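# Two robots load potato net bag into crate on pallet

## Task

Get the entire orange mesh sack of potatoes inside the crate, with the crate still sitting on the pallet afterward. The sack may weigh more than one robot can handle, so one or both robots may be used. At the end every robot must have released its grip and backed away; the result only counts if it stays in place without any robot holding it. A robot that topples or is left leaning means failure.

## Robot and tools

Robots: r1 and r2, two identical Hello Robot Stretch 3 units. Each has a two-wheel differential base with a passive omni wheel at the rear, a lift that moves the arm up and down a mast, and a telescoping arm that reaches out to the robot's RIGHT side. The base cannot slide sideways, so the gripper is moved forward or back by driving. The base measures 0.33 m long by 0.34 m wide. Turning in place pivots about the point midway between the drive wheels, 0.05 m behind the front edge. With the arm pulled in and the wrist folded, a turn sweeps a circle of radius 0.28 m; an unfolded, level wrist reaches beyond it.

Frames: each robot reports in its own base frame, origin on the floor between its drive wheels, x forward, y left, z up. The odometry frame is the base frame as it was when the scene began. hand_pose is in the base frame, located where the closed fingertips meet; with all wrist joints at zero its x axis is up, y runs back along the arm toward the mast, z points to the robot's rear. Since each robot uses its own frames, relative positions of the two robots can only be judged from images, lidar_m, wrist_depth_mm and head_depth_mm.

execute_actions: arguments actions (a list holding one action, or empty to just read state and images) and cameras (list of names from r1_head_camera, r1_nav_camera, r1_wrist_camera, r2_head_camera, r2_nav_camera, r2_wrist_camera, or "all"; omitted or null gives all, [] gives none). An action is an object keyed by "r1" and/or "r2"; each robot's entry may hold base, joints and contact_limits, and all motions in it start at once. base holds exactly one of: translate_m, a straight drive offset in metres from where the base was last reported, forward positive, range -1 to 1; or rotate_rad, a turn-in-place offset in radians, counter-clockwise (left) positive, range -3.2 to 3.2. joints holds absolute targets by name: lift_m 0 to 1.1 (arm height); arm_m 0 to 0.52 (extension); wrist_yaw_rad -1.345 to 4.42 (0 along the arm, positive toward the front, 3.0 folded over the base); wrist_pitch_rad -1.57 to 0.451 (0 level, negative tips fingers down); wrist_roll_rad -2.911 to 2.911 (0 fingers side by side); gripper_m -0.089 to 0.179 (larger is more open; real fingertip gap is about 0.007 m less when nearly shut, 0.025 m less when wide, zero under 0.007); head_pan_rad -3.953 to 1.73 (0 forward, positive left, -1.57 looks along the arm); head_tilt_rad -1.53 to 0.419 (negative down). contact_limits takes only arm_m: a motor effort percentage, 1 to 100, at which the arm motion halts with contact_stop (it also caps holding force until the next action; too low halts immediately; values above the maximum are clipped). Unknown keys or out-of-range numbers reject the whole call. Anything omitted may keep driving toward an older target. One action runs at most 15 s. If a result reports a stop, later motion calls in the same reply are skipped.

wait: seconds, 0 to 10; commands nothing and returns state and images. zoom_image: camera plus region [x0, y0, x1, y1] in pixels of that camera's latest full image, at most 504 by 504. Image sizes: head 896x504, nav 672x504 (fisheye), wrist 644x364. finished_scene: scene (integer) ends the current scene permanently and reports success.

Results: joint_positions; base_status and joint_status (done, off_target meaning resting short and possibly still pushing, contact_stop, time_out, torque_fault; after the last three the old target is dropped); on_its_own for uncommanded parts, where "held at" is the held target; motor_effort in percent, positive toward higher joint values, peak during the action in brackets, noisy and biased (positive wheel effort pushes forward); lidar_m, 12 distances in metres in 30-degree sectors starting straight ahead and going counter-clockwise (4th left, 7th behind, 10th right), "-" for nothing, measured in a plane 0.17 m up, blind to clear objects and its own robot but seeing the other robot; wrist_depth_mm and head_depth_mm, 7x7 grids of median depth in mm; base_odometry from wheel counts (slip counts as motion); turned_by_wheels and turned_by_imu since last result; base_tilt in degrees (forward and right positive, with a fixed bias up to about 4); contact_limits; and a pictures line giving the image order.

Behaviour: the arm and lift stop and go slack when pushing firmly on something; a slack lift can sink under load. Base, wrist and head have no such stop and keep pushing. Wrist servos overloaded for several seconds shut off for 10 s (torque_fault). The base runs fast (0.30 m/s, 1.9 rad/s) only when lift_m < 0.30, arm_m < 0.03 and wrist_yaw_rad > 2.54; otherwise 0.10 m/s and 0.63 rad/s. To grip, command gripper_m below the object's width; to let go, command at least 0.02 above the touching value. Readings don't confirm a grasp; squeezing hard triggers a stall guard. Fold or unfold the wrist only with lift_m 0.32 to 0.95, pitch -0.4, roll near 0; when folded, lift may go down to 0.25. With yaw below -0.4 keep pitch at -0.5 or lower.

Avoid: robots touching each other (no state line reports it; any further drive presses hard and can end the run); carrying the bag jointly without care, since the two bases travel slightly different distances (up to 2.5 cm per metre) and that strain can tip a robot; pushing with the arm against something rigid with the gripper above about 0.45 m; driving while the gripper is hooked on something fixed; snagging furniture, especially reversing. If tilt appears, back off in small steps, free the gripper, and lower lift_m to about 0.2. Avoid drops, slips, slams and hard pushes; a loose object may occasionally be nudged by outside forces.

Each tool is called as a command line: name --argument value for each argument, lists and objects as JSON in quotes; but a table of rows of numbers goes row by row, as --pt "numbers of a row", without its own name.

## Session

execute_actions --actions '[]'

Scene clock: 0.00 s.
r1.base_odometry: x=+0.000 y=+0.000 heading=+0.000 (m, m, rad; r1's odometry frame)
r1.turned_by_wheels: +0.000 (rad since the last result)
r1.turned_by_imu: +0.000 (rad since the last result)
r1.base_tilt: forward=+0.6 right=-0.1 (deg)
r1.lidar_m: 3.47 2.18 1.73 1.23 1.18 1.21 1.52 1.44 1.48 1.94 4.98 4.88
r1.head_depth_mm: 2032 3038 - - - 3773 2464 / 1760 3019 - - - 3792 2515 / 1825 2974 - - - 3836 2512 / 1975 2945 3926 3806 3825 3737 2534 / 1972 2926 3715 3616 3635 3576 2549 / 1960 2856 3470 3482 3469 3447 2535 / 1945 2858 3334 3259 3276 3231 2562
r1.base_status: not commanded
r1.joint_positions: lift_m=+0.439 arm_m=+0.002 wrist_yaw_rad=+2.991 wrist_pitch_rad=-0.451 wrist_roll_rad=+0.018 gripper_m=+0.037 head_pan_rad=-0.003 head_tilt_rad=+0.016
r1.joint_status: not commanded
r1.motor_effort: left_wheel=-1 right_wheel=+0 lift_m=+36 arm_m=-1 wrist_yaw_rad=+0 wrist_pitch_rad=+8 wrist_roll_rad=+0 gripper_m=+0 head_pan_rad=+0 head_tilt_rad=+1 (%)
r1.hand_pose: x=+0.0118 y=+0.0709 z=+0.4442 quat_wxyz=(+0.211, +0.705, +0.104, +0.669) (m; r1's base frame)
r1.wrist_depth_mm: 868 - - - - - - / 945 - - - - - - / 994 - - - - - - / 956 964 952 942 952 955 937 / 785 779 - 791 770 768 780 / 664 666 - 658 662 660 654 / 569 574 576 585 569 568 570
r2.base_odometry: x=+0.000 y=+0.000 heading=+0.000 (m, m, rad; r2's odometry frame)
r2.turned_by_wheels: +0.000 (rad since the last result)
r2.turned_by_imu: +0.000 (rad since the last result)
r2.base_tilt: forward=+0.7 right=-0.6 (deg)
r2.lidar_m: 2.16 3.69 4.62 5.70 1.82 1.20 1.11 1.13 0.97 0.90 0.91 1.15
r2.head_depth_mm: 1833 1857 1838 1840 1839 1825 1812 / 1997 2375 2373 2406 2336 2358 2109 / 2015 2897 3343 3287 3261 2930 2145 / 2008 3114 3600 3644 3602 3112 2142 / 2005 3115 3566 3637 3534 3133 2114 / 2025 3181 3512 3515 3529 2901 2032 / 2041 3198 3429 3436 3520 2884 2059
r2.base_status: not commanded
r2.joint_positions: lift_m=+0.562 arm_m=-0.002 wrist_yaw_rad=+2.939 wrist_pitch_rad=-0.528 wrist_roll_rad=+0.003 gripper_m=+0.037 head_pan_rad=+0.017 head_tilt_rad=+0.007
r2.joint_status: not commanded
r2.motor_effort: left_wheel=+0 right_wheel=-1 lift_m=+39 arm_m=+0 wrist_yaw_rad=-1 wrist_pitch_rad=+3 wrist_roll_rad=+0 gripper_m=+1 head_pan_rad=+0 head_tilt_rad=+1 (%)
r2.hand_pose: x=+0.0208 y=+0.0623 z=+0.5512 quat_wxyz=(+0.253, +0.698, +0.115, +0.660) (m; r2's base frame)
r2.wrist_depth_mm: - - - - - - - / - - - - - - - / - - - - - - - / - - - - - - - / 871 861 - 915 935 940 947 / 753 763 - 796 807 806 808 / 676 691 693 696 700 723 712
pictures: r1_head_camera (sideways: a quarter turn clockwise sets it upright), r1_nav_camera (sideways: a quarter turn counterclockwise sets it upright), r1_wrist_camera, r2_head_camera (sideways: a quarter turn clockwise sets it upright), r2_nav_camera (sideways: a quarter turn counterclockwise sets it upright), r2_wrist_camera
Images, in order (width x height): r1_head_camera 896x504, r1_nav_camera 672x504, r1_wrist_camera 644x364, r2_head_camera 896x504, r2_nav_camera 672x504, r2_wrist_camera 644x364.

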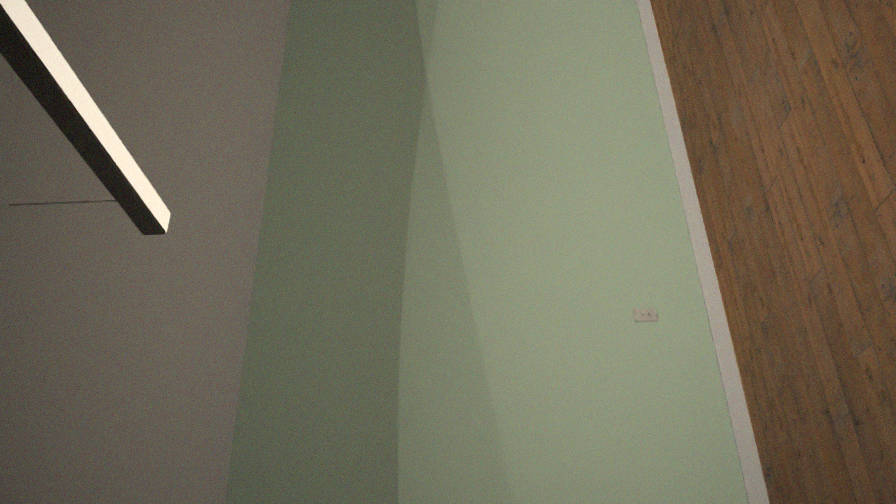

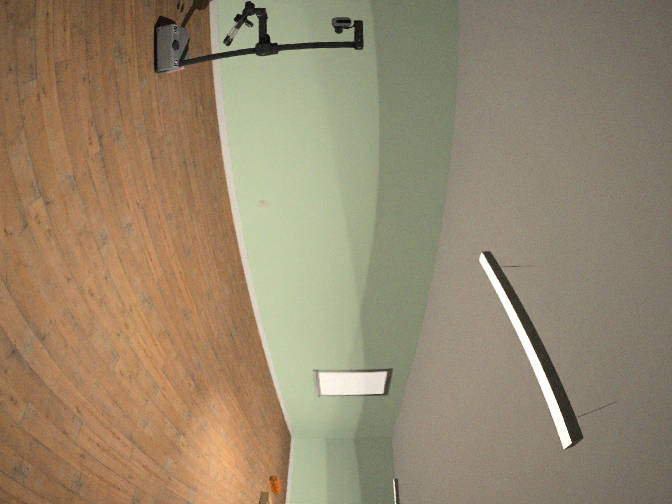

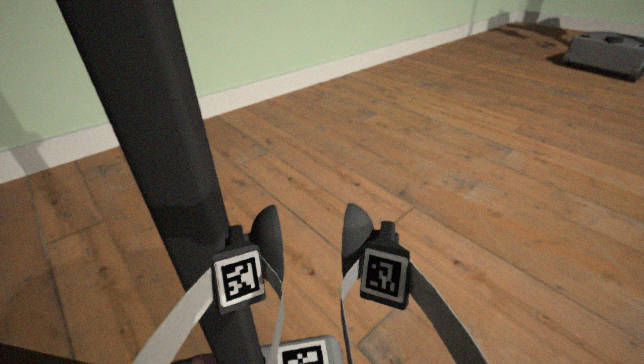

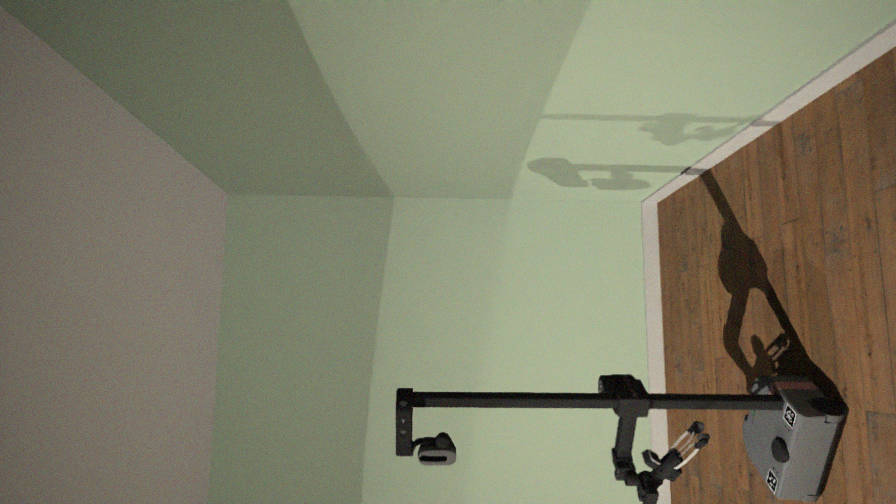

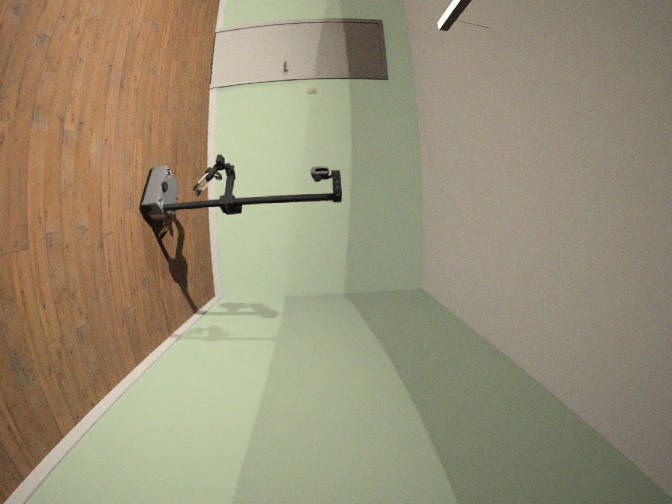

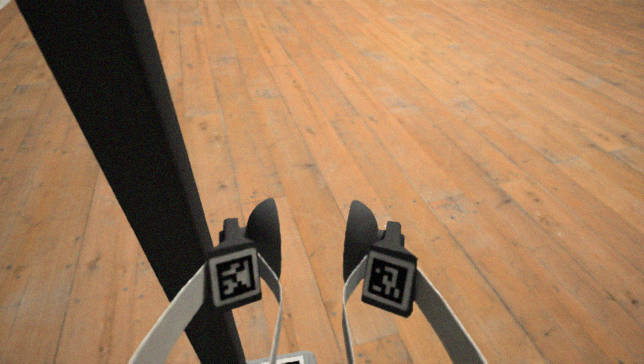

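execute_actions --actions '[{"r1":{"base":{"rotate_rad":-0.85},"joints":{"lift_m":0.26,"wrist_pitch_rad":-0.4,"head_tilt_rad":-0.3}},"r2":{"base":{"rotate_rad":1.5},"joints":{"lift_m":0.26,"wrist_pitch_rad":-0.4,"head_tilt_rad":-0.3}}}]' --cameras '["r1_head_camera","r2_head_camera"]'

Scene clock: 4.00 s.
r1.base_odometry: x=+0.000 y=+0.000 heading=-0.850 (m, m, rad; r1's odometry frame)
r1.turned_by_wheels: -0.850 (rad since the last result)
r1.turned_by_imu: -0.854 (rad since the last result)
r1.base_tilt: forward=+0.6 right=+0.2 (deg)
r1.lidar_m: 5.05 4.07 3.34 2.18 1.45 1.19 1.18 1.30 1.45 1.44 1.59 2.46
r1.head_depth_mm: - - - - 2803 2037 1583 / - - - - 2828 2042 1598 / - - - - 2857 2070 1599 / - - - - 2898 2081 1631 / - - - - 2900 2107 1635 / - - - - 2962 2103 1645 / - - - - 2951 2123 1647
r1.base_status: done
r1.joint_positions: lift_m=+0.261 arm_m=+0.002 wrist_yaw_rad=+2.991 wrist_pitch_rad=-0.418 wrist_roll_rad=+0.018 gripper_m=+0.037 head_pan_rad=-0.003 head_tilt_rad=-0.296
r1.joint_status: all done
r1.motor_effort: left_wheel=+1(6) right_wheel=-1(5) lift_m=+19(34) arm_m=-1(1) wrist_yaw_rad=+0(0) wrist_pitch_rad=+10(10) wrist_roll_rad=+0(0) gripper_m=+0(1) head_pan_rad=+0(0) head_tilt_rad=-2(22) (%)
r1.hand_pose: x=+0.0124 y=+0.0751 z=+0.2733 quat_wxyz=(+0.200, +0.706, +0.093, +0.673) (m; r1's base frame)
r1.wrist_depth_mm: - - - - - - - / - - - - - - - / 919 - 905 886 882 877 881 / 683 698 683 686 682 679 672 / 557 555 - 552 548 548 546 / 464 496 - - 458 461 458 / - - - - 396 395 394
r2.base_odometry: x=+0.000 y=+0.000 heading=+1.500 (m, m, rad; r2's odometry frame)
r2.turned_by_wheels: +1.500 (rad since the last result)
r2.turned_by_imu: +1.515 (rad since the last result)
r2.base_tilt: forward=+0.7 right=-0.7 (deg)
r2.lidar_m: 5.72 2.00 1.24 1.12 1.12 1.00 0.90 0.90 1.09 2.06 2.07 4.33
r2.head_depth_mm: - - - - 2562 1899 1507 / - - - - 2567 1891 1486 / - - - - 2510 1867 1478 / - - - 3891 2549 1878 1477 / - - - 3947 2514 1852 1481 / - - - 3836 2536 1854 1466 / - - - 3873 2515 1844 1469
r2.base_status: done
r2.joint_positions: lift_m=+0.260 arm_m=-0.002 wrist_yaw_rad=+2.939 wrist_pitch_rad=-0.420 wrist_roll_rad=+0.003 gripper_m=+0.037 head_pan_rad=+0.017 head_tilt_rad=-0.296
r2.joint_status: all done
r2.motor_effort: left_wheel=-1(6) right_wheel=+2(9) lift_m=+32(38) arm_m=+0(0) wrist_yaw_rad=+0(0) wrist_pitch_rad=+5(6) wrist_roll_rad=+0(0) gripper_m=+0(0) head_pan_rad=+0(0) head_tilt_rad=-2(25) (%)
r2.hand_pose: x=+0.0238 y=+0.0769 z=+0.2725 quat_wxyz=(+0.217, +0.703, +0.077, +0.672) (m; r2's base frame)
r2.wrist_depth_mm: - 994 - - - - - / 972 - - - - - - / 821 - 851 880 888 904 925 / 645 - 670 684 699 704 729 / 545 - 570 565 588 581 590 / 479 - - 479 488 496 497 / - - - - 421 427 433
pictures: r1_head_camera (sideways: a quarter turn clockwise sets it upright), r2_head_camera (sideways: a quarter turn clockwise sets it upright)
camera_calibration (this result's frames):
r1_head_camera: T_world_to_cam=[[-0.267421, 0.0163117, -0.963442, 1.26776], [-0.0491197, 0.998326, 0.0305364, -0.0361779], [0.962327, 0.05549, -0.266173, 0.304567], [0, 0, 0, 1]] pos_world=[0.0441555, -0.00146232, 1.30358]
r2_head_camera: T_world_to_cam=[[-0.325133, -0.0212573, -0.945429, 1.25661], [-0.00746571, 0.999774, -0.0199118, 0.027202], [0.945639, 0.00058434, -0.325218, 0.381886], [0, 0, 0, 1]] pos_world=[0.0476434, -0.000706729, 1.31278]
Images, in order (width x height): r1_head_camera 896x504, r2_head_camera 896x504.

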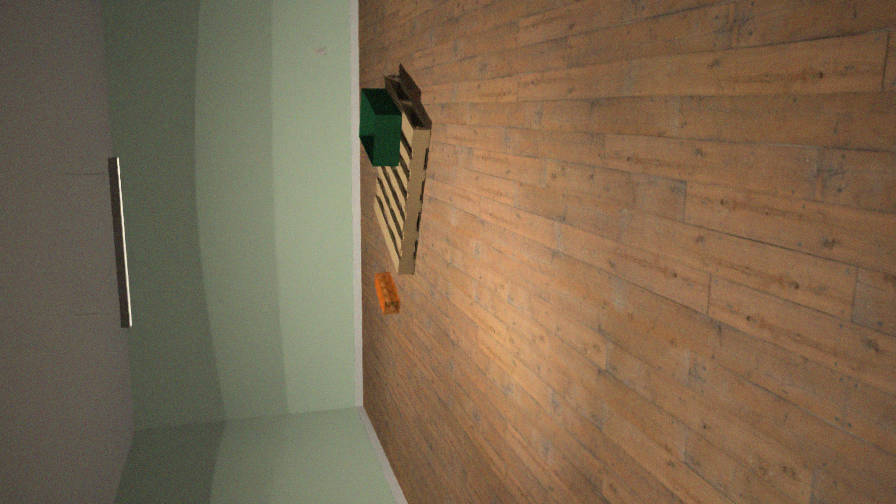

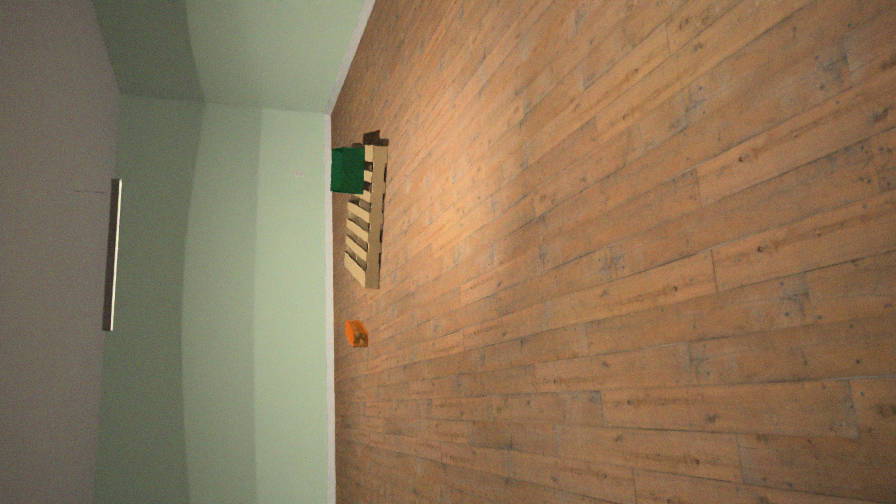

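execute_actions --actions '[{"r1":{"base":{"translate_m":1}},"r2":{"base":{"rotate_rad":0.25}}}]' --cameras '[]'

execute_actions --actions '[{"r1":{"base":{"translate_m":1}},"r2":{"base":{"translate_m":1}}}]' --cameras '[]'

execute_actions --actions '[{"r1":{"base":{"translate_m":1}},"r2":{"base":{"translate_m":1}}}]' --cameras '[]'

execute_actions --actions '[{"r1":{"base":{"translate_m":0.5},"joints":{"head_tilt_rad":-0.6}},"r2":{"base":{"translate_m":1},"joints":{"head_tilt_rad":-0.5,"head_pan_rad":-0.4}}}]' --cameras '["r1_head_camera","r2_head_camera","r1_nav_camera","r2_nav_camera"]'

Scene clock: 9.87 s.
r1.base_odometry: x=+0.660 y=-0.751 heading=-0.850 (m, m, rad; r1's odometry frame)
r1.turned_by_wheels: +0.000 (rad since the last result)
r1.turned_by_imu: +0.005 (rad since the last result)
r1.base_tilt: forward=+0.6 right=-0.1 (deg)
r1.lidar_m: 4.06 3.87 3.14 3.14 2.65 2.17 2.16 1.98 1.62 1.61 1.76 2.79
r1.head_depth_mm: - - - - 2788 2022 1601 / - - - - 2844 2049 1601 / - - - - 2846 2065 1609 / - - - - 2897 2075 1623 / - - - - 2921 2099 1615 / - - - - 2938 2101 1627 / - - - - 2983 2105 1653
r1.base_status: done
r1.joint_positions: lift_m=+0.261 arm_m=+0.002 wrist_yaw_rad=+2.991 wrist_pitch_rad=-0.418 wrist_roll_rad=+0.018 gripper_m=+0.037 head_pan_rad=-0.003 head_tilt_rad=-0.297
r1.joint_status: not commanded
r1.motor_effort: left_wheel=+0(6) right_wheel=-2(3) lift_m=+20(20) arm_m=-1(1) wrist_yaw_rad=+0(1) wrist_pitch_rad=+10(10) wrist_roll_rad=+0(0) gripper_m=+0(1) head_pan_rad=+0(0) head_tilt_rad=-2(1) (%)
r1.hand_pose: x=+0.0124 y=+0.0752 z=+0.2733 quat_wxyz=(+0.199, +0.706, +0.093, +0.673) (m; r1's base frame)
r1.wrist_depth_mm: - - - - - - - / - - - - - - - / 908 - 901 903 893 880 878 / 686 696 689 688 680 674 675 / 558 552 - 548 550 548 545 / 469 494 - - 461 458 457 / - - - - 397 396 395
r2.base_odometry: x=+0.000 y=+0.000 heading=+1.750 (m, m, rad; r2's odometry frame)
r2.turned_by_wheels: +0.250 (rad since the last result)
r2.turned_by_imu: +0.252 (rad since the last result)
r2.base_tilt: forward=+0.7 right=-0.8 (deg)
r2.lidar_m: 3.54 1.49 1.14 1.11 1.17 0.92 0.90 0.95 1.36 3.62 2.22 5.44
r2.head_depth_mm: - - - - 2596 1895 1495 / - - - - 2568 1911 1482 / - - - 3914 2535 1880 1482 / - - - 3943 2510 1877 1482 / - - - - 2505 1860 1475 / - - - 3871 2520 1862 1461 / 3100 3131 3139 3189 2513 1863 1467
r2.base_status: done
r2.joint_positions: lift_m=+0.260 arm_m=-0.002 wrist_yaw_rad=+2.939 wrist_pitch_rad=-0.420 wrist_roll_rad=+0.003 gripper_m=+0.037 head_pan_rad=+0.017 head_tilt_rad=-0.296
r2.joint_status: not commanded
r2.motor_effort: left_wheel=+0(7) right_wheel=+1(8) lift_m=+32(32) arm_m=+0(0) wrist_yaw_rad=+0(1) wrist_pitch_rad=+5(5) wrist_roll_rad=+0(0) gripper_m=+1(0) head_pan_rad=+0(0) head_tilt_rad=-2(2) (%)
r2.hand_pose: x=+0.0238 y=+0.0769 z=+0.2725 quat_wxyz=(+0.217, +0.703, +0.077, +0.672) (m; r2's base frame)
r2.wrist_depth_mm: - - - - - - - / - - - - - - - / 803 - 837 876 871 900 915 / 654 - 687 684 680 711 722 / 541 - 580 565 581 583 593 / 480 - - 476 498 500 496 / - - - - 422 430 429
pictures: none
No camera images: the call's "cameras" was empty. Leave "cameras" out to get every camera's image.

Scene clock: 14.97 s.
r1.base_odometry: x=+1.320 y=-1.502 heading=-0.850 (m, m, rad; r1's odometry frame)
r1.turned_by_wheels: +0.000 (rad since the last result)
r1.turned_by_imu: +0.005 (rad since the last result)
r1.base_tilt: forward=+0.4 right=-0.1 (deg)
r1.lidar_m: 3.12 3.66 2.99 2.97 3.28 3.16 3.12 2.18 1.77 1.76 1.97 3.11
r1.head_depth_mm: - - - 3616 2791 2033 1582 / - - - 3933 2797 2053 1603 / - - - - 2844 2065 1600 / - - - - 2877 2060 1614 / - - - - 2883 2083 1631 / - - - - 2946 2112 1631 / - - - - 2973 2118 1644
r1.base_status: done
r1.joint_positions: lift_m=+0.261 arm_m=+0.002 wrist_yaw_rad=+2.991 wrist_pitch_rad=-0.418 wrist_roll_rad=+0.018 gripper_m=+0.037 head_pan_rad=-0.003 head_tilt_rad=-0.297
r1.joint_status: not commanded
r1.motor_effort: left_wheel=+1(7) right_wheel=-1(3) lift_m=+20(20) arm_m=-1(1) wrist_yaw_rad=+0(1) wrist_pitch_rad=+10(10) wrist_roll_rad=+0(0) gripper_m=+0(0) head_pan_rad=+0(1) head_tilt_rad=-1(2) (%)
r1.hand_pose: x=+0.0124 y=+0.0752 z=+0.2733 quat_wxyz=(+0.199, +0.706, +0.093, +0.673) (m; r1's base frame)
r1.wrist_depth_mm: - - - - - - - / - - - - - - - / 910 - 893 895 882 875 890 / 687 692 686 680 677 667 677 / 550 551 - 549 552 546 542 / 465 496 - - 460 458 457 / - - - - 395 394 392
r2.base_odometry: x=-0.178 y=+0.984 heading=+1.750 (m, m, rad; r2's odometry frame)
r2.turned_by_wheels: +0.000 (rad since the last result)
r2.turned_by_imu: +0.004 (rad since the last result)
r2.base_tilt: forward=+0.7 right=-0.8 (deg)
r2.lidar_m: 3.34 1.42 1.08 1.06 1.12 1.60 1.90 2.01 2.87 3.67 2.12 4.83
r2.head_depth_mm: - - - - 2611 1876 1497 / - - - - 2524 1878 1483 / - - - 3974 2564 1878 1472 / - - - 3934 2562 1849 1470 / - - - 3931 2545 1861 1468 / - - - 3711 2523 1844 1466 / 2881 2939 2983 3043 2500 1841 1468
r2.base_status: done
r2.joint_positions: lift_m=+0.260 arm_m=-0.002 wrist_yaw_rad=+2.939 wrist_pitch_rad=-0.420 wrist_roll_rad=+0.003 gripper_m=+0.037 head_pan_rad=+0.017 head_tilt_rad=-0.297
r2.joint_status: not commanded
r2.motor_effort: left_wheel=-1(5) right_wheel=+0(10) lift_m=+32(32) arm_m=+0(1) wrist_yaw_rad=+0(0) wrist_pitch_rad=+5(5) wrist_roll_rad=+1(0) gripper_m=+0(1) head_pan_rad=+0(0) head_tilt_rad=-1(2) (%)
r2.hand_pose: x=+0.0238 y=+0.0770 z=+0.2726 quat_wxyz=(+0.217, +0.703, +0.077, +0.672) (m; r2's base frame)
r2.wrist_depth_mm: - - - - - - - / - - - - - - - / 804 - 853 882 899 928 944 / 646 - 689 693 708 715 716 / 543 - 580 568 580 585 599 / 474 - - 474 496 493 502 / - - - - 422 424 434
pictures: none
No camera images: the call's "cameras" was empty. Leave "cameras" out to get every camera's image.

Scene clock: 20.07 s.
r1.base_odometry: x=+1.980 y=-2.254 heading=-0.850 (m, m, rad; r1's odometry frame)
r1.turned_by_wheels: +0.000 (rad since the last result)
r1.turned_by_imu: +0.005 (rad since the last result)
r1.base_tilt: forward=+0.5 right=+0.0 (deg)
r1.lidar_m: 2.23 3.44 2.82 2.80 3.11 4.13 4.12 2.36 1.96 1.95 2.17 2.17
r1.head_depth_mm: - - - - 2367 2027 1579 / - - - - 2636 2066 1606 / - - - - 2722 2066 1620 / - - - - 2715 2074 1610 / - - - - 2878 2084 1625 / - - - - 2918 2113 1628 / - - - - 2954 2113 1646
r1.base_status: done
r1.joint_positions: lift_m=+0.261 arm_m=+0.002 wrist_yaw_rad=+2.991 wrist_pitch_rad=-0.418 wrist_roll_rad=+0.018 gripper_m=+0.037 head_pan_rad=-0.003 head_tilt_rad=-0.297
r1.joint_status: not commanded
r1.motor_effort: left_wheel=+1(7) right_wheel=+0(5) lift_m=+20(20) arm_m=-1(1) wrist_yaw_rad=+1(0) wrist_pitch_rad=+10(10) wrist_roll_rad=+0(0) gripper_m=+0(0) head_pan_rad=+0(0) head_tilt_rad=-1(1) (%)
r1.hand_pose: x=+0.0124 y=+0.0752 z=+0.2733 quat_wxyz=(+0.199, +0.706, +0.093, +0.673) (m; r1's base frame)
r1.wrist_depth_mm: - - - - - - - / - - - - - - - / 902 - 887 888 886 882 864 / 688 689 685 677 674 679 676 / 551 553 - 553 551 549 547 / 466 496 - - 458 457 457 / - - - - 397 398 394
r2.base_odometry: x=-0.356 y=+1.968 heading=+1.750 (m, m, rad; r2's odometry frame)
r2.turned_by_wheels: +0.000 (rad since the last result)
r2.turned_by_imu: +0.004 (rad since the last result)
r2.base_tilt: forward=+0.7 right=-1.0 (deg)
r2.lidar_m: 3.13 1.33 1.02 0.99 1.05 1.51 2.89 3.05 3.82 3.73 2.01 3.95
r2.head_depth_mm: - - - - 2573 1904 1495 / - - - - 2575 1871 1479 / - - - 3985 2519 1880 1485 / - - - 3907 2533 1868 1475 / - - - 3887 2500 1867 1472 / 3783 3860 - 3583 2502 1853 1475 / 2683 2734 2785 2807 2478 1843 1453
r2.base_status: done
r2.joint_positions: lift_m=+0.260 arm_m=-0.002 wrist_yaw_rad=+2.939 wrist_pitch_rad=-0.419 wrist_roll_rad=+0.003 gripper_m=+0.037 head_pan_rad=+0.017 head_tilt_rad=-0.297
r2.joint_status: not commanded
r2.motor_effort: left_wheel=+0(6) right_wheel=+1(8) lift_m=+32(32) arm_m=-1(1) wrist_yaw_rad=+0(0) wrist_pitch_rad=+5(5) wrist_roll_rad=+0(0) gripper_m=+0(1) head_pan_rad=+0(1) head_tilt_rad=-2(1) (%)
r2.hand_pose: x=+0.0238 y=+0.0770 z=+0.2726 quat_wxyz=(+0.217, +0.703, +0.077, +0.672) (m; r2's base frame)
r2.wrist_depth_mm: - 971 962 - - - - / 972 994 - - - - - / 821 - 854 867 893 912 931 / 652 - 684 689 701 705 740 / 544 - 576 559 587 585 597 / 476 - - 481 499 491 503 / - - - - 421 430 434
pictures: none
No camera images: the call's "cameras" was empty. Leave "cameras" out to get every camera's image.

Scene clock: 25.17 s.
r1.base_odometry: x=+2.310 y=-2.629 heading=-0.850 (m, m, rad; r1's odometry frame)
r1.turned_by_wheels: +0.000 (rad since the last result)
r1.turned_by_imu: +0.003 (rad since the last result)
r1.base_tilt: forward=+0.5 right=-0.1 (deg)
r1.lidar_m: 4.12 3.32 2.73 1.89 3.01 4.64 4.60 2.47 2.05 2.04 2.26 1.72
r1.head_depth_mm: 3568 3895 3172 1999 1758 1495 1272 / 3577 3994 3171 2175 1829 1511 1275 / 3705 - 3251 2200 1846 1518 1283 / 3699 - 3234 2229 1854 1523 1283 / 3793 - 3287 2253 1857 1543 1288 / 3889 - 3375 2397 1894 1541 1297 / 3964 - 3422 2442 1892 1551 1307
r1.base_status: done
r1.joint_positions: lift_m=+0.261 arm_m=+0.002 wrist_yaw_rad=+2.991 wrist_pitch_rad=-0.418 wrist_roll_rad=+0.018 gripper_m=+0.037 head_pan_rad=-0.003 head_tilt_rad=-0.593
r1.joint_status: all done
r1.motor_effort: left_wheel=+0(5) right_wheel=-1(5) lift_m=+20(20) arm_m=-1(1) wrist_yaw_rad=+0(0) wrist_pitch_rad=+10(10) wrist_roll_rad=+0(0) gripper_m=+0(0) head_pan_rad=+0(0) head_tilt_rad=-3(21) (%)
r1.hand_pose: x=+0.0124 y=+0.0752 z=+0.2733 quat_wxyz=(+0.199, +0.706, +0.093, +0.673) (m; r1's base frame)
r1.wrist_depth_mm: - - - - - - - / - - - - - - - / 908 - 889 897 890 875 883 / 687 680 687 678 672 676 671 / 554 557 - 548 551 547 545 / 462 498 - - 461 456 458 / - - - - 398 396 396
r2.base_odometry: x=-0.534 y=+2.952 heading=+1.750 (m, m, rad; r2's odometry frame)
r2.turned_by_wheels: +0.000 (rad since the last result)
r2.turned_by_imu: +0.004 (rad since the last result)
r2.base_tilt: forward=+0.7 right=-0.8 (deg)
r2.lidar_m: 2.89 1.24 0.95 0.93 0.98 1.42 3.88 4.13 3.87 3.81 1.75 3.17
r2.head_depth_mm: - - 3214 2594 1940 1544 1299 / - - 3508 2565 1948 1540 1279 / - - 3520 2560 1919 1536 1292 / - - 3832 2538 1915 1530 1277 / - - 3717 2519 1924 1527 1268 / - - 3727 2481 1889 1514 1270 / - - 3655 2515 1868 1520 1268
r2.base_status: done
r2.joint_positions: lift_m=+0.260 arm_m=-0.002 wrist_yaw_rad=+2.939 wrist_pitch_rad=-0.419 wrist_roll_rad=+0.003 gripper_m=+0.037 head_pan_rad=-0.393 head_tilt_rad=-0.494
r2.joint_status: all done
r2.motor_effort: left_wheel=-1(6) right_wheel=+1(9) lift_m=+32(32) arm_m=+0(0) wrist_yaw_rad=+0(0) wrist_pitch_rad=+5(5) wrist_roll_rad=+0(0) gripper_m=+1(0) head_pan_rad=-2(22) head_tilt_rad=-3(20) (%)
r2.hand_pose: x=+0.0238 y=+0.0770 z=+0.2726 quat_wxyz=(+0.217, +0.703, +0.077, +0.672) (m; r2's base frame)
r2.wrist_depth_mm: - 884 910 942 981 - - / 916 968 - - - - - / 841 - 855 876 876 932 948 / 651 - 676 689 697 707 713 / 537 - 573 573 578 583 602 / 481 - - 475 498 495 500 / - - - - 418 431 434
pictures: r1_head_camera (sideways: a quarter turn clockwise sets it upright), r1_nav_camera (sideways: a quarter turn counterclockwise sets it upright), r2_head_camera (sideways: a quarter turn clockwise sets it upright), r2_nav_camera (sideways: a quarter turn counterclockwise sets it upright)
camera_calibration (this result's frames):
r1_head_camera: T_world_to_cam=[[-0.537493, 0.0170158, -0.843096, 1.11238], [-0.037932, 0.998297, 0.0443307, -0.0541903], [0.842414, 0.0558078, -0.535932, 0.65634], [0, 0, 0, 1]] pos_world=[0.0429303, -0.00145894, 1.292]
r1_nav_camera: T_world_to_cam=[[0.560115, -0.0256911, 0.828016, -1.0375], [-0.0307483, -0.999475, -0.0102112, 0.068539], [0.827844, -0.0197407, -0.560611, 0.685485], [0, 0, 0, 1]] pos_world=[0.0157546, 0.0553804, 1.24406]
r2_head_camera: T_world_to_cam=[[-0.472623, 0.178904, -0.862914, 1.14985], [0.387878, 0.921462, -0.0214009, 0.0267237], [0.791314, -0.34482, -0.504897, 0.616642], [0, 0, 0, 1]] pos_world=[0.0451244, -0.0177075, 1.30414]
r2_nav_camera: T_world_to_cam=[[0.381115, -0.213018, 0.899652, -1.12937], [-0.396391, -0.916765, -0.0491493, 0.115451], [0.83524, -0.337882, -0.433832, 0.524552], [0, 0, 0, 1]] pos_world=[0.0380587, 0.0425015, 1.24928]
Images, in order (width x height): r1_head_camera 896x504, r1_nav_camera 672x504, r2_head_camera 896x504, r2_nav_camera 672x504.

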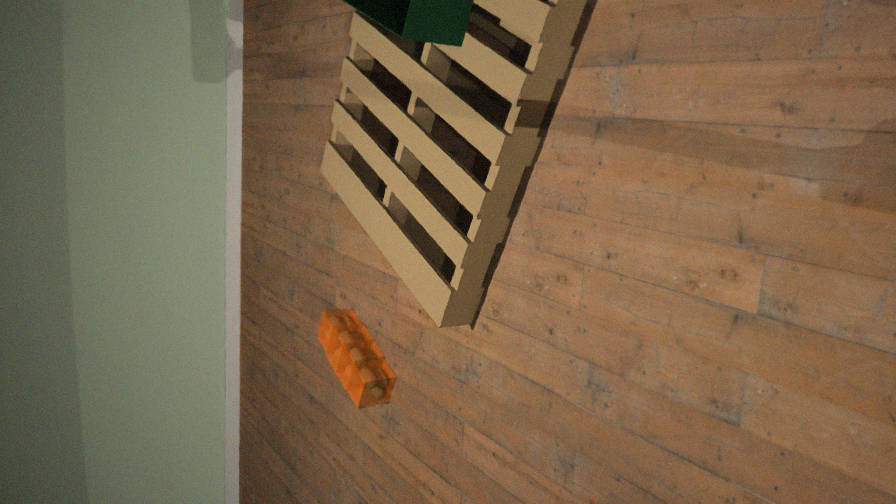

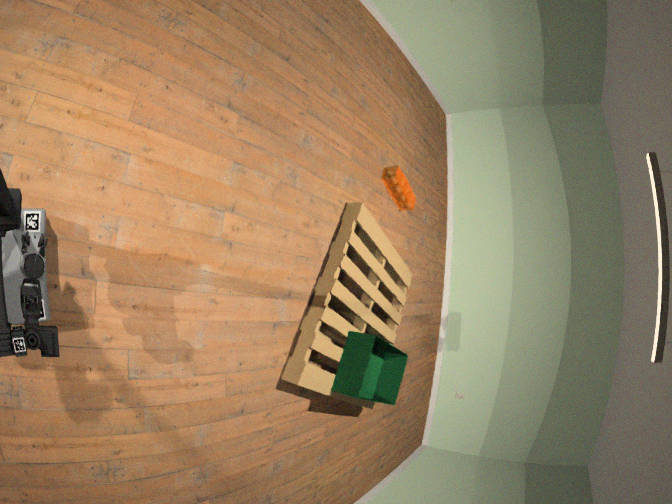

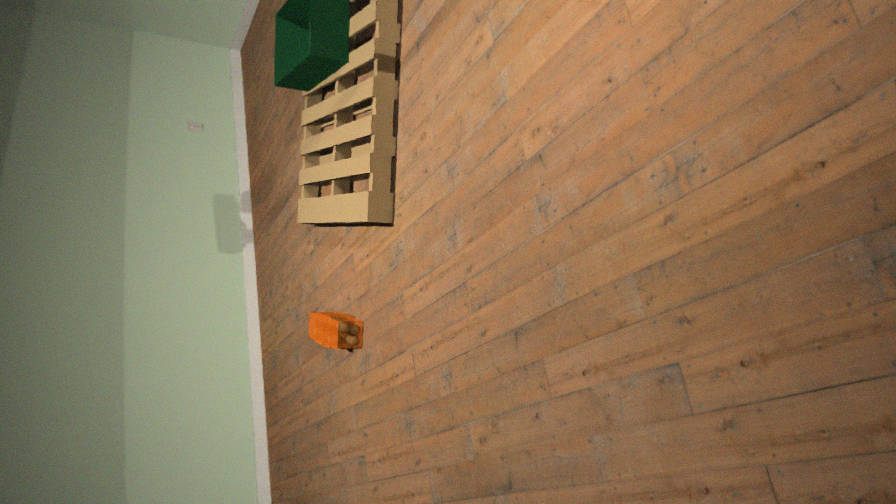

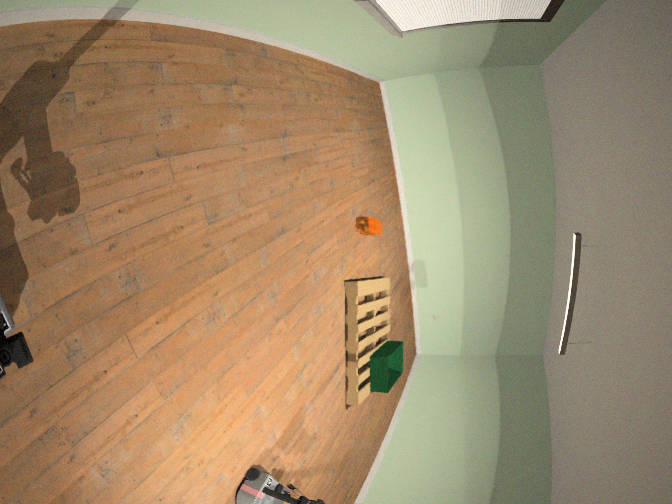

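execute_actions --actions '[{"r1":{"base":{"rotate_rad":0.478}},"r2":{"base":{"translate_m":1}}}]' --cameras '[]'

execute_actions --actions '[{"r1":{"base":{"translate_m":0.7}},"r2":{"base":{"translate_m":1}}}]' --cameras '[]'

execute_actions --actions '[{"r1":{"base":{"translate_m":0.8}},"r2":{"base":{"translate_m":1}}}]' --cameras '[]'

execute_actions --actions '[{"r2":{"base":{"rotate_rad":-0.7}}}]' --cameras '[]'

execute_actions --actions '[{"r1":{"base":{"translate_m":0.6},"joints":{"head_tilt_rad":-1.0,"head_pan_rad":-1.2}},"r2":{"base":{"translate_m":1},"joints":{"head_tilt_rad":-0.9,"head_pan_rad":-1.4}}}]' --cameras '["r1_head_camera","r2_head_camera","r1_nav_camera","r2_nav_camera"]'

Scene clock: 31.77 s.
r1.base_odometry: x=+2.310 y=-2.629 heading=-0.372 (m, m, rad; r1's odometry frame)
r1.turned_by_wheels: +0.478 (rad since the last result)
r1.turned_by_imu: +0.481 (rad since the last result)
r1.base_tilt: forward=+0.5 right=-0.1 (deg)
r1.lidar_m: 3.42 1.84 1.98 2.95 4.48 4.58 2.56 2.07 2.04 2.21 1.72 1.76
r1.head_depth_mm: 3885 - 3175 2308 1814 1493 1267 / - - 3165 2327 1828 1501 1278 / - - 3269 2340 1842 1512 1287 / 3870 - 3289 2367 1851 1522 1291 / 3593 3836 3297 2410 1865 1518 1288 / 3193 3385 3423 2431 1894 1545 1299 / 2887 3116 3188 2442 1888 1555 1309
r1.base_status: done
r1.joint_positions: lift_m=+0.261 arm_m=+0.002 wrist_yaw_rad=+2.991 wrist_pitch_rad=-0.418 wrist_roll_rad=+0.018 gripper_m=+0.037 head_pan_rad=-0.003 head_tilt_rad=-0.593
r1.joint_status: not commanded
r1.motor_effort: left_wheel=+0(5) right_wheel=+1(4) lift_m=+20(20) arm_m=-1(1) wrist_yaw_rad=+0(0) wrist_pitch_rad=+9(9) wrist_roll_rad=+0(0) gripper_m=+0(0) head_pan_rad=+0(0) head_tilt_rad=-3(3) (%)
r1.hand_pose: x=+0.0124 y=+0.0752 z=+0.2733 quat_wxyz=(+0.199, +0.706, +0.093, +0.673) (m; r1's base frame)
r1.wrist_depth_mm: - - - - - - - / - - - - - - - / 909 - 896 900 883 879 881 / 691 685 673 676 684 674 672 / 558 553 - 553 544 545 540 / 469 495 - - 460 459 461 / - - - - 394 395 394
r2.base_odometry: x=-0.712 y=+3.936 heading=+1.750 (m, m, rad; r2's odometry frame)
r2.turned_by_wheels: +0.000 (rad since the last result)
r2.turned_by_imu: +0.004 (rad since the last result)
r2.base_tilt: forward=+0.7 right=-0.7 (deg)
r2.lidar_m: 2.66 1.15 0.88 0.86 0.91 1.32 4.60 5.15 1.81 1.84 2.53 3.89
r2.head_depth_mm: 3976 - 3984 2492 1931 1553 1296 / 3796 - 3853 2474 1911 1545 1289 / 3696 - 3851 2562 1929 1531 1288 / 3510 3879 3840 2463 1924 1534 1273 / 3385 3613 3851 2538 1903 1525 1272 / 3295 3607 3675 2500 1905 1509 1272 / 3151 3460 3582 2526 1868 1513 1268
r2.base_status: done
r2.joint_positions: lift_m=+0.260 arm_m=-0.002 wrist_yaw_rad=+2.939 wrist_pitch_rad=-0.419 wrist_roll_rad=+0.003 gripper_m=+0.037 head_pan_rad=-0.393 head_tilt_rad=-0.495
r2.joint_status: not commanded
r2.motor_effort: left_wheel=-1(4) right_wheel=+1(10) lift_m=+32(32) arm_m=+0(0) wrist_yaw_rad=+0(0) wrist_pitch_rad=+5(5) wrist_roll_rad=+0(0) gripper_m=+0(0) head_pan_rad=-2(3) head_tilt_rad=-3(3) (%)
r2.hand_pose: x=+0.0238 y=+0.0770 z=+0.2726 quat_wxyz=(+0.217, +0.703, +0.077, +0.672) (m; r2's base frame)
r2.wrist_depth_mm: - 837 854 874 900 962 973 / 854 889 923 964 984 - - / 815 - 865 871 910 935 953 / 662 - 678 690 695 708 725 / 549 - 576 570 583 586 591 / 475 - - 479 499 490 499 / - - - - 419 430 430
pictures: none
No camera images: the call's "cameras" was empty. Leave "cameras" out to get every camera's image.

Scene clock: 36.87 s.
r1.base_odometry: x=+2.962 y=-2.884 heading=-0.372 (m, m, rad; r1's odometry frame)
r1.turned_by_wheels: +0.000 (rad since the last result)
r1.turned_by_imu: +0.004 (rad since the last result)
r1.base_tilt: forward=+0.6 right=+0.0 (deg)
r1.lidar_m: 2.88 1.63 2.29 2.49 3.76 5.12 3.09 2.49 2.46 1.41 1.35 3.57
r1.head_depth_mm: 3308 3636 3172 2295 1820 1494 1264 / 3576 3899 3192 2324 1824 1506 1271 / 3725 - 3267 2333 1841 1506 1282 / 3260 3546 3301 2352 1848 1525 1291 / 2926 3221 3285 2402 1864 1532 1295 / 2676 2846 3012 2421 1887 1534 1300 / 2413 2574 2783 2336 1781 1554 1316
r1.base_status: done
r1.joint_positions: lift_m=+0.261 arm_m=+0.002 wrist_yaw_rad=+2.991 wrist_pitch_rad=-0.418 wrist_roll_rad=+0.018 gripper_m=+0.037 head_pan_rad=-0.003 head_tilt_rad=-0.593
r1.joint_status: not commanded
r1.motor_effort: left_wheel=-1(5) right_wheel=+1(6) lift_m=+20(20) arm_m=-1(1) wrist_yaw_rad=+0(1) wrist_pitch_rad=+10(10) wrist_roll_rad=+0(0) gripper_m=+1(0) head_pan_rad=+0(0) head_tilt_rad=-3(3) (%)
r1.hand_pose: x=+0.0124 y=+0.0752 z=+0.2733 quat_wxyz=(+0.199, +0.706, +0.093, +0.673) (m; r1's base frame)
r1.wrist_depth_mm: - - - - - - - / - - - - - - - / 913 - 917 891 897 882 872 / 698 689 687 679 680 676 681 / 554 555 - 553 552 546 545 / 467 497 - - 459 460 456 / - - - - 398 395 394
r2.base_odometry: x=-0.890 y=+4.920 heading=+1.750 (m, m, rad; r2's odometry frame)
r2.turned_by_wheels: +0.000 (rad since the last result)
r2.turned_by_imu: +0.004 (rad since the last result)
r2.base_tilt: forward=+0.7 right=-0.8 (deg)
r2.lidar_m: 2.41 1.05 0.81 0.79 0.84 1.22 4.27 5.22 1.63 2.18 2.38 2.91
r2.head_depth_mm: 2915 3245 3548 2654 1934 1553 1302 / 2791 3130 3404 2574 1845 1543 1283 / 2673 2968 3201 2554 1909 1546 1284 / 2633 2848 3116 2547 1901 1535 1287 / 2508 2744 2969 2536 1906 1525 1272 / 2416 2610 2890 2514 1894 1516 1270 / 2361 2541 2769 2475 1885 1516 1269
r2.base_status: done
r2.joint_positions: lift_m=+0.260 arm_m=-0.002 wrist_yaw_rad=+2.939 wrist_pitch_rad=-0.419 wrist_roll_rad=+0.003 gripper_m=+0.037 head_pan_rad=-0.393 head_tilt_rad=-0.495
r2.joint_status: not commanded
r2.motor_effort: left_wheel=-1(5) right_wheel=+0(10) lift_m=+32(32) arm_m=+1(0) wrist_yaw_rad=+0(0) wrist_pitch_rad=+5(5) wrist_roll_rad=+0(0) gripper_m=+0(1) head_pan_rad=-2(2) head_tilt_rad=-3(3) (%)
r2.hand_pose: x=+0.0238 y=+0.0770 z=+0.2726 quat_wxyz=(+0.217, +0.703, +0.077, +0.672) (m; r2's base frame)
r2.wrist_depth_mm: - 767 793 799 854 847 892 / 778 822 859 862 902 940 976 / 819 - 845 877 900 905 940 / 658 - 668 680 706 702 723 / 533 - 573 563 590 581 592 / 479 - - 475 494 497 497 / - - - - 419 434 434
pictures: none
No camera images: the call's "cameras" was empty. Leave "cameras" out to get every camera's image.

Scene clock: 41.97 s.
r1.base_odometry: x=+3.708 y=-3.174 heading=-0.372 (m, m, rad; r1's odometry frame)
r1.turned_by_wheels: +0.000 (rad since the last result)
r1.turned_by_imu: +0.004 (rad since the last result)
r1.base_tilt: forward=+0.6 right=+0.0 (deg)
r1.lidar_m: 1.51 1.82 1.80 1.96 3.00 5.75 3.74 2.98 1.35 1.25 2.97 2.95
r1.head_depth_mm: 2733 2973 3125 2305 1820 1487 1264 / 2921 3201 3181 2310 1837 1497 1279 / 2867 3198 3251 2349 1839 1519 1284 / 2560 2764 2941 2196 1796 1519 1290 / 2274 2481 2640 1871 1735 1533 1286 / 2030 2173 2271 2154 1816 1545 1299 / 1878 2020 2145 2247 1876 1547 1302
r1.base_status: done
r1.joint_positions: lift_m=+0.261 arm_m=+0.002 wrist_yaw_rad=+2.991 wrist_pitch_rad=-0.418 wrist_roll_rad=+0.018 gripper_m=+0.037 head_pan_rad=-0.003 head_tilt_rad=-0.593
r1.joint_status: not commanded
r1.motor_effort: left_wheel=-1(5) right_wheel=+1(6) lift_m=+20(19) arm_m=-1(1) wrist_yaw_rad=+0(0) wrist_pitch_rad=+10(10) wrist_roll_rad=+0(0) gripper_m=+0(0) head_pan_rad=+0(0) head_tilt_rad=-3(2) (%)
r1.hand_pose: x=+0.0124 y=+0.0752 z=+0.2733 quat_wxyz=(+0.199, +0.706, +0.093, +0.673) (m; r1's base frame)
r1.wrist_depth_mm: - - - - - - - / - - - - - - - / 911 - 899 908 894 888 882 / 698 691 687 686 691 681 667 / 559 555 - 554 551 546 547 / 468 498 - - 462 459 458 / - - - - 397 394 397
r2.base_odometry: x=-1.067 y=+5.904 heading=+1.749 (m, m, rad; r2's odometry frame)
r2.turned_by_wheels: +0.000 (rad since the last result)
r2.turned_by_imu: +0.004 (rad since the last result)
r2.base_tilt: forward=+0.8 right=-0.9 (deg)
r2.lidar_m: 1.86 0.95 0.73 0.72 0.76 1.11 3.98 1.50 2.26 2.28 2.46 1.89
r2.head_depth_mm: 1887 2078 2324 2508 1943 1555 1294 / 1805 1990 2223 2428 1939 1547 1287 / 1737 1897 2108 2357 1913 1536 1281 / 1676 1825 2027 2239 1909 1535 1277 / 1622 1779 1930 2160 1892 1527 1274 / 1567 1688 1858 2063 1890 1528 1269 / 1506 1640 1799 1965 1863 1519 1271
r2.base_status: done
r2.joint_positions: lift_m=+0.260 arm_m=-0.002 wrist_yaw_rad=+2.939 wrist_pitch_rad=-0.419 wrist_roll_rad=+0.003 gripper_m=+0.037 head_pan_rad=-0.393 head_tilt_rad=-0.495
r2.joint_status: not commanded
r2.motor_effort: left_wheel=-1(5) right_wheel=+1(9) lift_m=+32(32) arm_m=+0(0) wrist_yaw_rad=+0(0) wrist_pitch_rad=+5(5) wrist_roll_rad=+0(0) gripper_m=-1(0) head_pan_rad=-2(3) head_tilt_rad=-3(2) (%)
r2.hand_pose: x=+0.0238 y=+0.0770 z=+0.2726 quat_wxyz=(+0.217, +0.703, +0.077, +0.672) (m; r2's base frame)
r2.wrist_depth_mm: - 696 715 742 755 765 811 / 723 764 767 775 836 855 883 / 763 - 814 838 847 878 938 / 646 - 673 675 705 716 730 / 546 - 580 563 585 584 600 / 477 - - 478 502 491 493 / - - - - 425 427 429
pictures: none
No camera images: the call's "cameras" was empty. Leave "cameras" out to get every camera's image.

Scene clock: 43.53 s.
r1.base_odometry: x=+3.708 y=-3.174 heading=-0.372 (m, m, rad; r1's odometry frame)
r1.turned_by_wheels: +0.000 (rad since the last result)
r1.turned_by_imu: +0.000 (rad since the last result)
r1.base_tilt: forward=+0.6 right=-0.1 (deg)
r1.lidar_m: 1.50 1.81 1.80 1.96 2.99 5.79 3.69 2.99 1.36 1.26 2.97 2.94
r1.head_depth_mm: 2745 2986 3138 2287 1825 1496 1268 / 2983 3208 3189 2322 1821 1500 1277 / 2865 3190 3250 2342 1835 1518 1285 / 2557 2789 2943 2359 1795 1522 1284 / 2309 2452 2630 1867 1749 1528 1287 / 2015 2167 2327 2294 1819 1535 1298 / 1892 2017 2161 2245 1891 1547 1302
r1.base_status: not commanded
r1.joint_positions: lift_m=+0.261 arm_m=+0.002 wrist_yaw_rad=+2.991 wrist_pitch_rad=-0.418 wrist_roll_rad=+0.018 gripper_m=+0.037 head_pan_rad=-0.003 head_tilt_rad=-0.593
r1.joint_status: not commanded
r1.motor_effort: left_wheel=-1(1) right_wheel=+1(1) lift_m=+20(20) arm_m=-1(1) wrist_yaw_rad=+0(0) wrist_pitch_rad=+10(10) wrist_roll_rad=+0(0) gripper_m=+0(0) head_pan_rad=+0(0) head_tilt_rad=-3(3) (%)
r1.hand_pose: x=+0.0124 y=+0.0752 z=+0.2733 quat_wxyz=(+0.199, +0.706, +0.093, +0.673) (m; r1's base frame)
r1.wrist_depth_mm: - - - - - - - / - - - - - - - / 906 - 892 901 891 879 876 / 684 693 688 683 684 672 672 / 557 548 - 551 551 549 543 / 467 498 - - 460 459 458 / - - - - 396 397 395
r2.base_odometry: x=-1.067 y=+5.904 heading=+1.050 (m, m, rad; r2's odometry frame)
r2.turned_by_wheels: -0.700 (rad since the last result)
r2.turned_by_imu: -0.704 (rad since the last result)
r2.base_tilt: forward=+0.7 right=-0.8 (deg)
r2.lidar_m: 1.98 1.86 1.14 0.77 0.72 0.73 0.93 2.04 1.57 1.50 2.26 2.94
r2.head_depth_mm: 3439 3625 3784 2575 1902 1550 1298 / 3525 3787 3938 2556 1942 1455 1285 / 3707 - 3808 2547 1922 1510 1296 / 3221 3584 3629 2572 1913 1538 1285 / 2786 3010 3249 2544 1898 1531 1271 / 2415 2602 2852 2519 1905 1518 1273 / 2149 2294 2459 2445 1877 1518 1263
r2.base_status: done
r2.joint_positions: lift_m=+0.260 arm_m=-0.002 wrist_yaw_rad=+2.939 wrist_pitch_rad=-0.419 wrist_roll_rad=+0.003 gripper_m=+0.037 head_pan_rad=-0.393 head_tilt_rad=-0.495
r2.joint_status: not commanded
r2.motor_effort: left_wheel=+1(8) right_wheel=-3(9) lift_m=+32(32) arm_m=+0(0) wrist_yaw_rad=+1(0) wrist_pitch_rad=+5(5) wrist_roll_rad=+0(0) gripper_m=+0(1) head_pan_rad=-2(2) head_tilt_rad=-3(3) (%)
r2.hand_pose: x=+0.0238 y=+0.0770 z=+0.2726 quat_wxyz=(+0.217, +0.703, +0.077, +0.672) (m; r2's base frame)
r2.wrist_depth_mm: - 726 828 - - - - / 596 765 891 - - - - / 632 - 850 883 901 918 934 / 635 - 682 697 693 720 719 / 538 - 579 565 584 581 589 / 475 - - 475 502 493 502 / - - - - 421 424 434
pictures: none
No camera images: the call's "cameras" was empty. Leave "cameras" out to get every camera's image.

Scene clock: 48.63 s.
r1.base_odometry: x=+4.267 y=-3.393 heading=-0.372 (m, m, rad; r1's odometry frame)
r1.turned_by_wheels: +0.000 (rad since the last result)
r1.turned_by_imu: +0.004 (rad since the last result)
r1.base_tilt: forward=+0.6 right=+0.1 (deg)
r1.lidar_m: 1.80 1.45 1.43 1.56 2.40 6.24 4.18 3.34 1.49 3.11 2.50 1.41
r1.head_depth_mm: 2397 2000 1617 1506 1357 1225 1132 / 2411 2019 1744 1537 1368 1234 - / 2438 2034 1760 1547 1377 1249 - / 2482 2052 1775 1485 1383 1250 1133 / 2500 2084 1798 1516 1394 1253 1134 / 2433 2093 1790 1570 1394 1256 1140 / 2334 2106 1814 1575 1410 1262 1146
r1.base_status: done
r1.joint_positions: lift_m=+0.261 arm_m=+0.002 wrist_yaw_rad=+2.991 wrist_pitch_rad=-0.418 wrist_roll_rad=+0.018 gripper_m=+0.037 head_pan_rad=-1.194 head_tilt_rad=-0.988
r1.joint_status: all done
r1.motor_effort: left_wheel=-1(5) right_wheel=+1(6) lift_m=+20(20) arm_m=-1(1) wrist_yaw_rad=+0(0) wrist_pitch_rad=+10(9) wrist_roll_rad=+0(0) gripper_m=+0(0) head_pan_rad=-3(34) head_tilt_rad=-5(27) (%)
r1.hand_pose: x=+0.0124 y=+0.0752 z=+0.2733 quat_wxyz=(+0.199, +0.706, +0.093, +0.673) (m; r1's base frame)
r1.wrist_depth_mm: - - - - - - - / - - - - - - - / 929 - 905 880 874 895 881 / 696 691 679 678 671 671 669 / 556 557 - 548 549 545 543 / 463 497 - - 461 460 454 / - - - - 396 397 393
r2.base_odometry: x=-0.569 y=+6.772 heading=+1.050 (m, m, rad; r2's odometry frame)
r2.turned_by_wheels: +0.000 (rad since the last result)
r2.turned_by_imu: +0.004 (rad since the last result)
r2.base_tilt: forward=+0.7 right=-0.8 (deg)
r2.lidar_m: 1.11 1.04 1.06 1.35 1.30 1.32 1.69 1.40 5.42 1.98 3.43 1.65
r2.head_depth_mm: 2909 2149 1782 1628 1386 1259 1126 / 2871 2089 1764 1606 1379 1249 1127 / 2330 2029 1765 1608 1367 1242 1150 / 2302 2028 1759 1589 1393 1236 - / 2795 2054 1748 1592 1396 1233 1108 / 2781 2238 1844 1581 1383 1225 1102 / 2765 2188 1827 1579 1388 1225 1101
r2.base_status: done
r2.joint_positions: lift_m=+0.260 arm_m=-0.002 wrist_yaw_rad=+2.939 wrist_pitch_rad=-0.419 wrist_roll_rad=+0.003 gripper_m=+0.037 head_pan_rad=-1.393 head_tilt_rad=-0.889
r2.joint_status: all done
r2.motor_effort: left_wheel=+1(8) right_wheel=-2(6) lift_m=+32(32) arm_m=+0(0) wrist_yaw_rad=+0(0) wrist_pitch_rad=+5(5) wrist_roll_rad=+0(0) gripper_m=+0(1) head_pan_rad=-2(31) head_tilt_rad=-6(32) (%)
r2.hand_pose: x=+0.0238 y=+0.0770 z=+0.2726 quat_wxyz=(+0.217, +0.703, +0.077, +0.672) (m; r2's base frame)
r2.wrist_depth_mm: - - - - - 975 807 / - - - - - - 859 / 804 - 866 879 882 913 858 / 645 - 681 700 699 704 722 / 544 - 571 573 581 588 597 / 476 - - 475 501 495 498 / - - - - 422 429 433
pictures: r1_head_camera (sideways: a quarter turn clockwise sets it upright), r1_nav_camera (sideways: a quarter turn counterclockwise sets it upright), r2_head_camera (sideways: a quarter turn clockwise sets it upright), r2_nav_camera (sideways: a quarter turn counterclockwise sets it upright)
camera_calibration (this result's frames):
r1_head_camera: T_world_to_cam=[[-0.287694, 0.768374, -0.571694, 0.757152], [0.920477, 0.386689, 0.0565079, -0.0758638], [0.264487, -0.509974, -0.818519, 1.02741], [0, 0, 0, 1]] pos_world=[0.0159229, -0.0284871, 1.2781]
r1_nav_camera: T_world_to_cam=[[0.28525, -0.785593, 0.549068, -0.67231], [-0.940265, -0.34044, 0.0013893, 0.0589823], [0.185834, -0.516666, -0.835776, 1.04727], [0, 0, 0, 1]] pos_world=[0.0526167, 0.0330083, 1.24435]
r2_head_camera: T_world_to_cam=[[-0.156307, 0.78247, -0.602751, 0.80884], [0.983491, 0.179632, -0.0218498, 0.0236636], [0.0911764, -0.596215, -0.79763, 1.00168], [0, 0, 0, 1]] pos_world=[0.0118247, -0.0399266, 1.28702]
r2_nav_camera: T_world_to_cam=[[0.0816379, -0.743156, 0.664119, -0.820501], [-0.988787, -0.143991, -0.0395793, 0.106583], [0.125041, -0.653441, -0.746579, 0.935739], [0, 0, 0, 1]] pos_world=[0.0553664, 0.0170365, 1.24773]
Images, in order (width x height): r1_head_camera 896x504, r1_nav_camera 672x504, r2_head_camera 896x504, r2_nav_camera 672x504.

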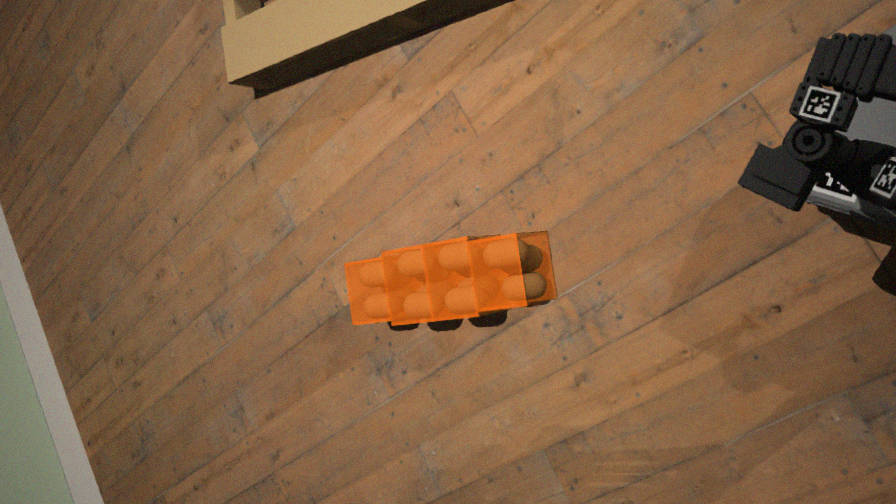

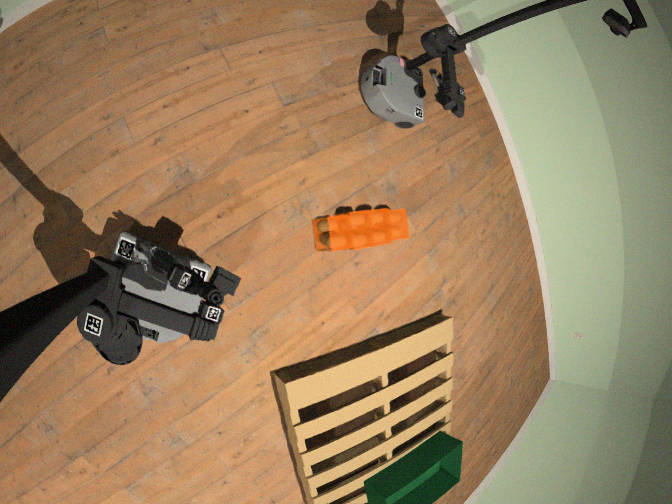

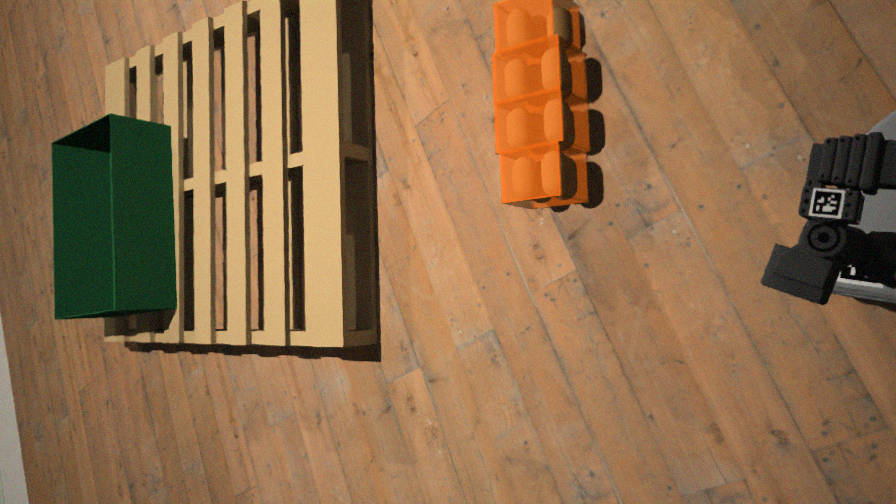

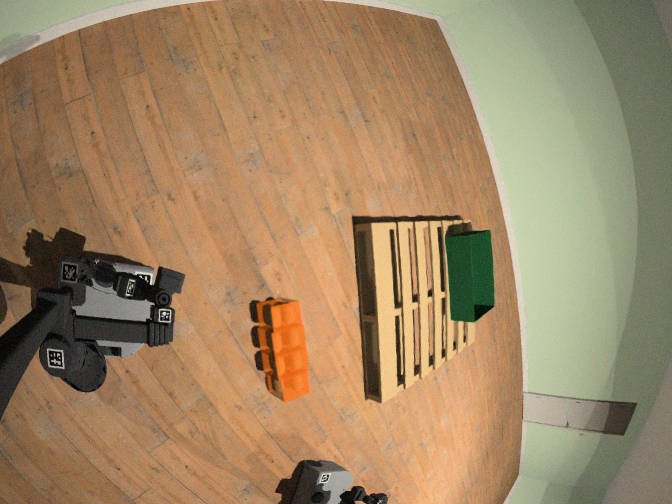

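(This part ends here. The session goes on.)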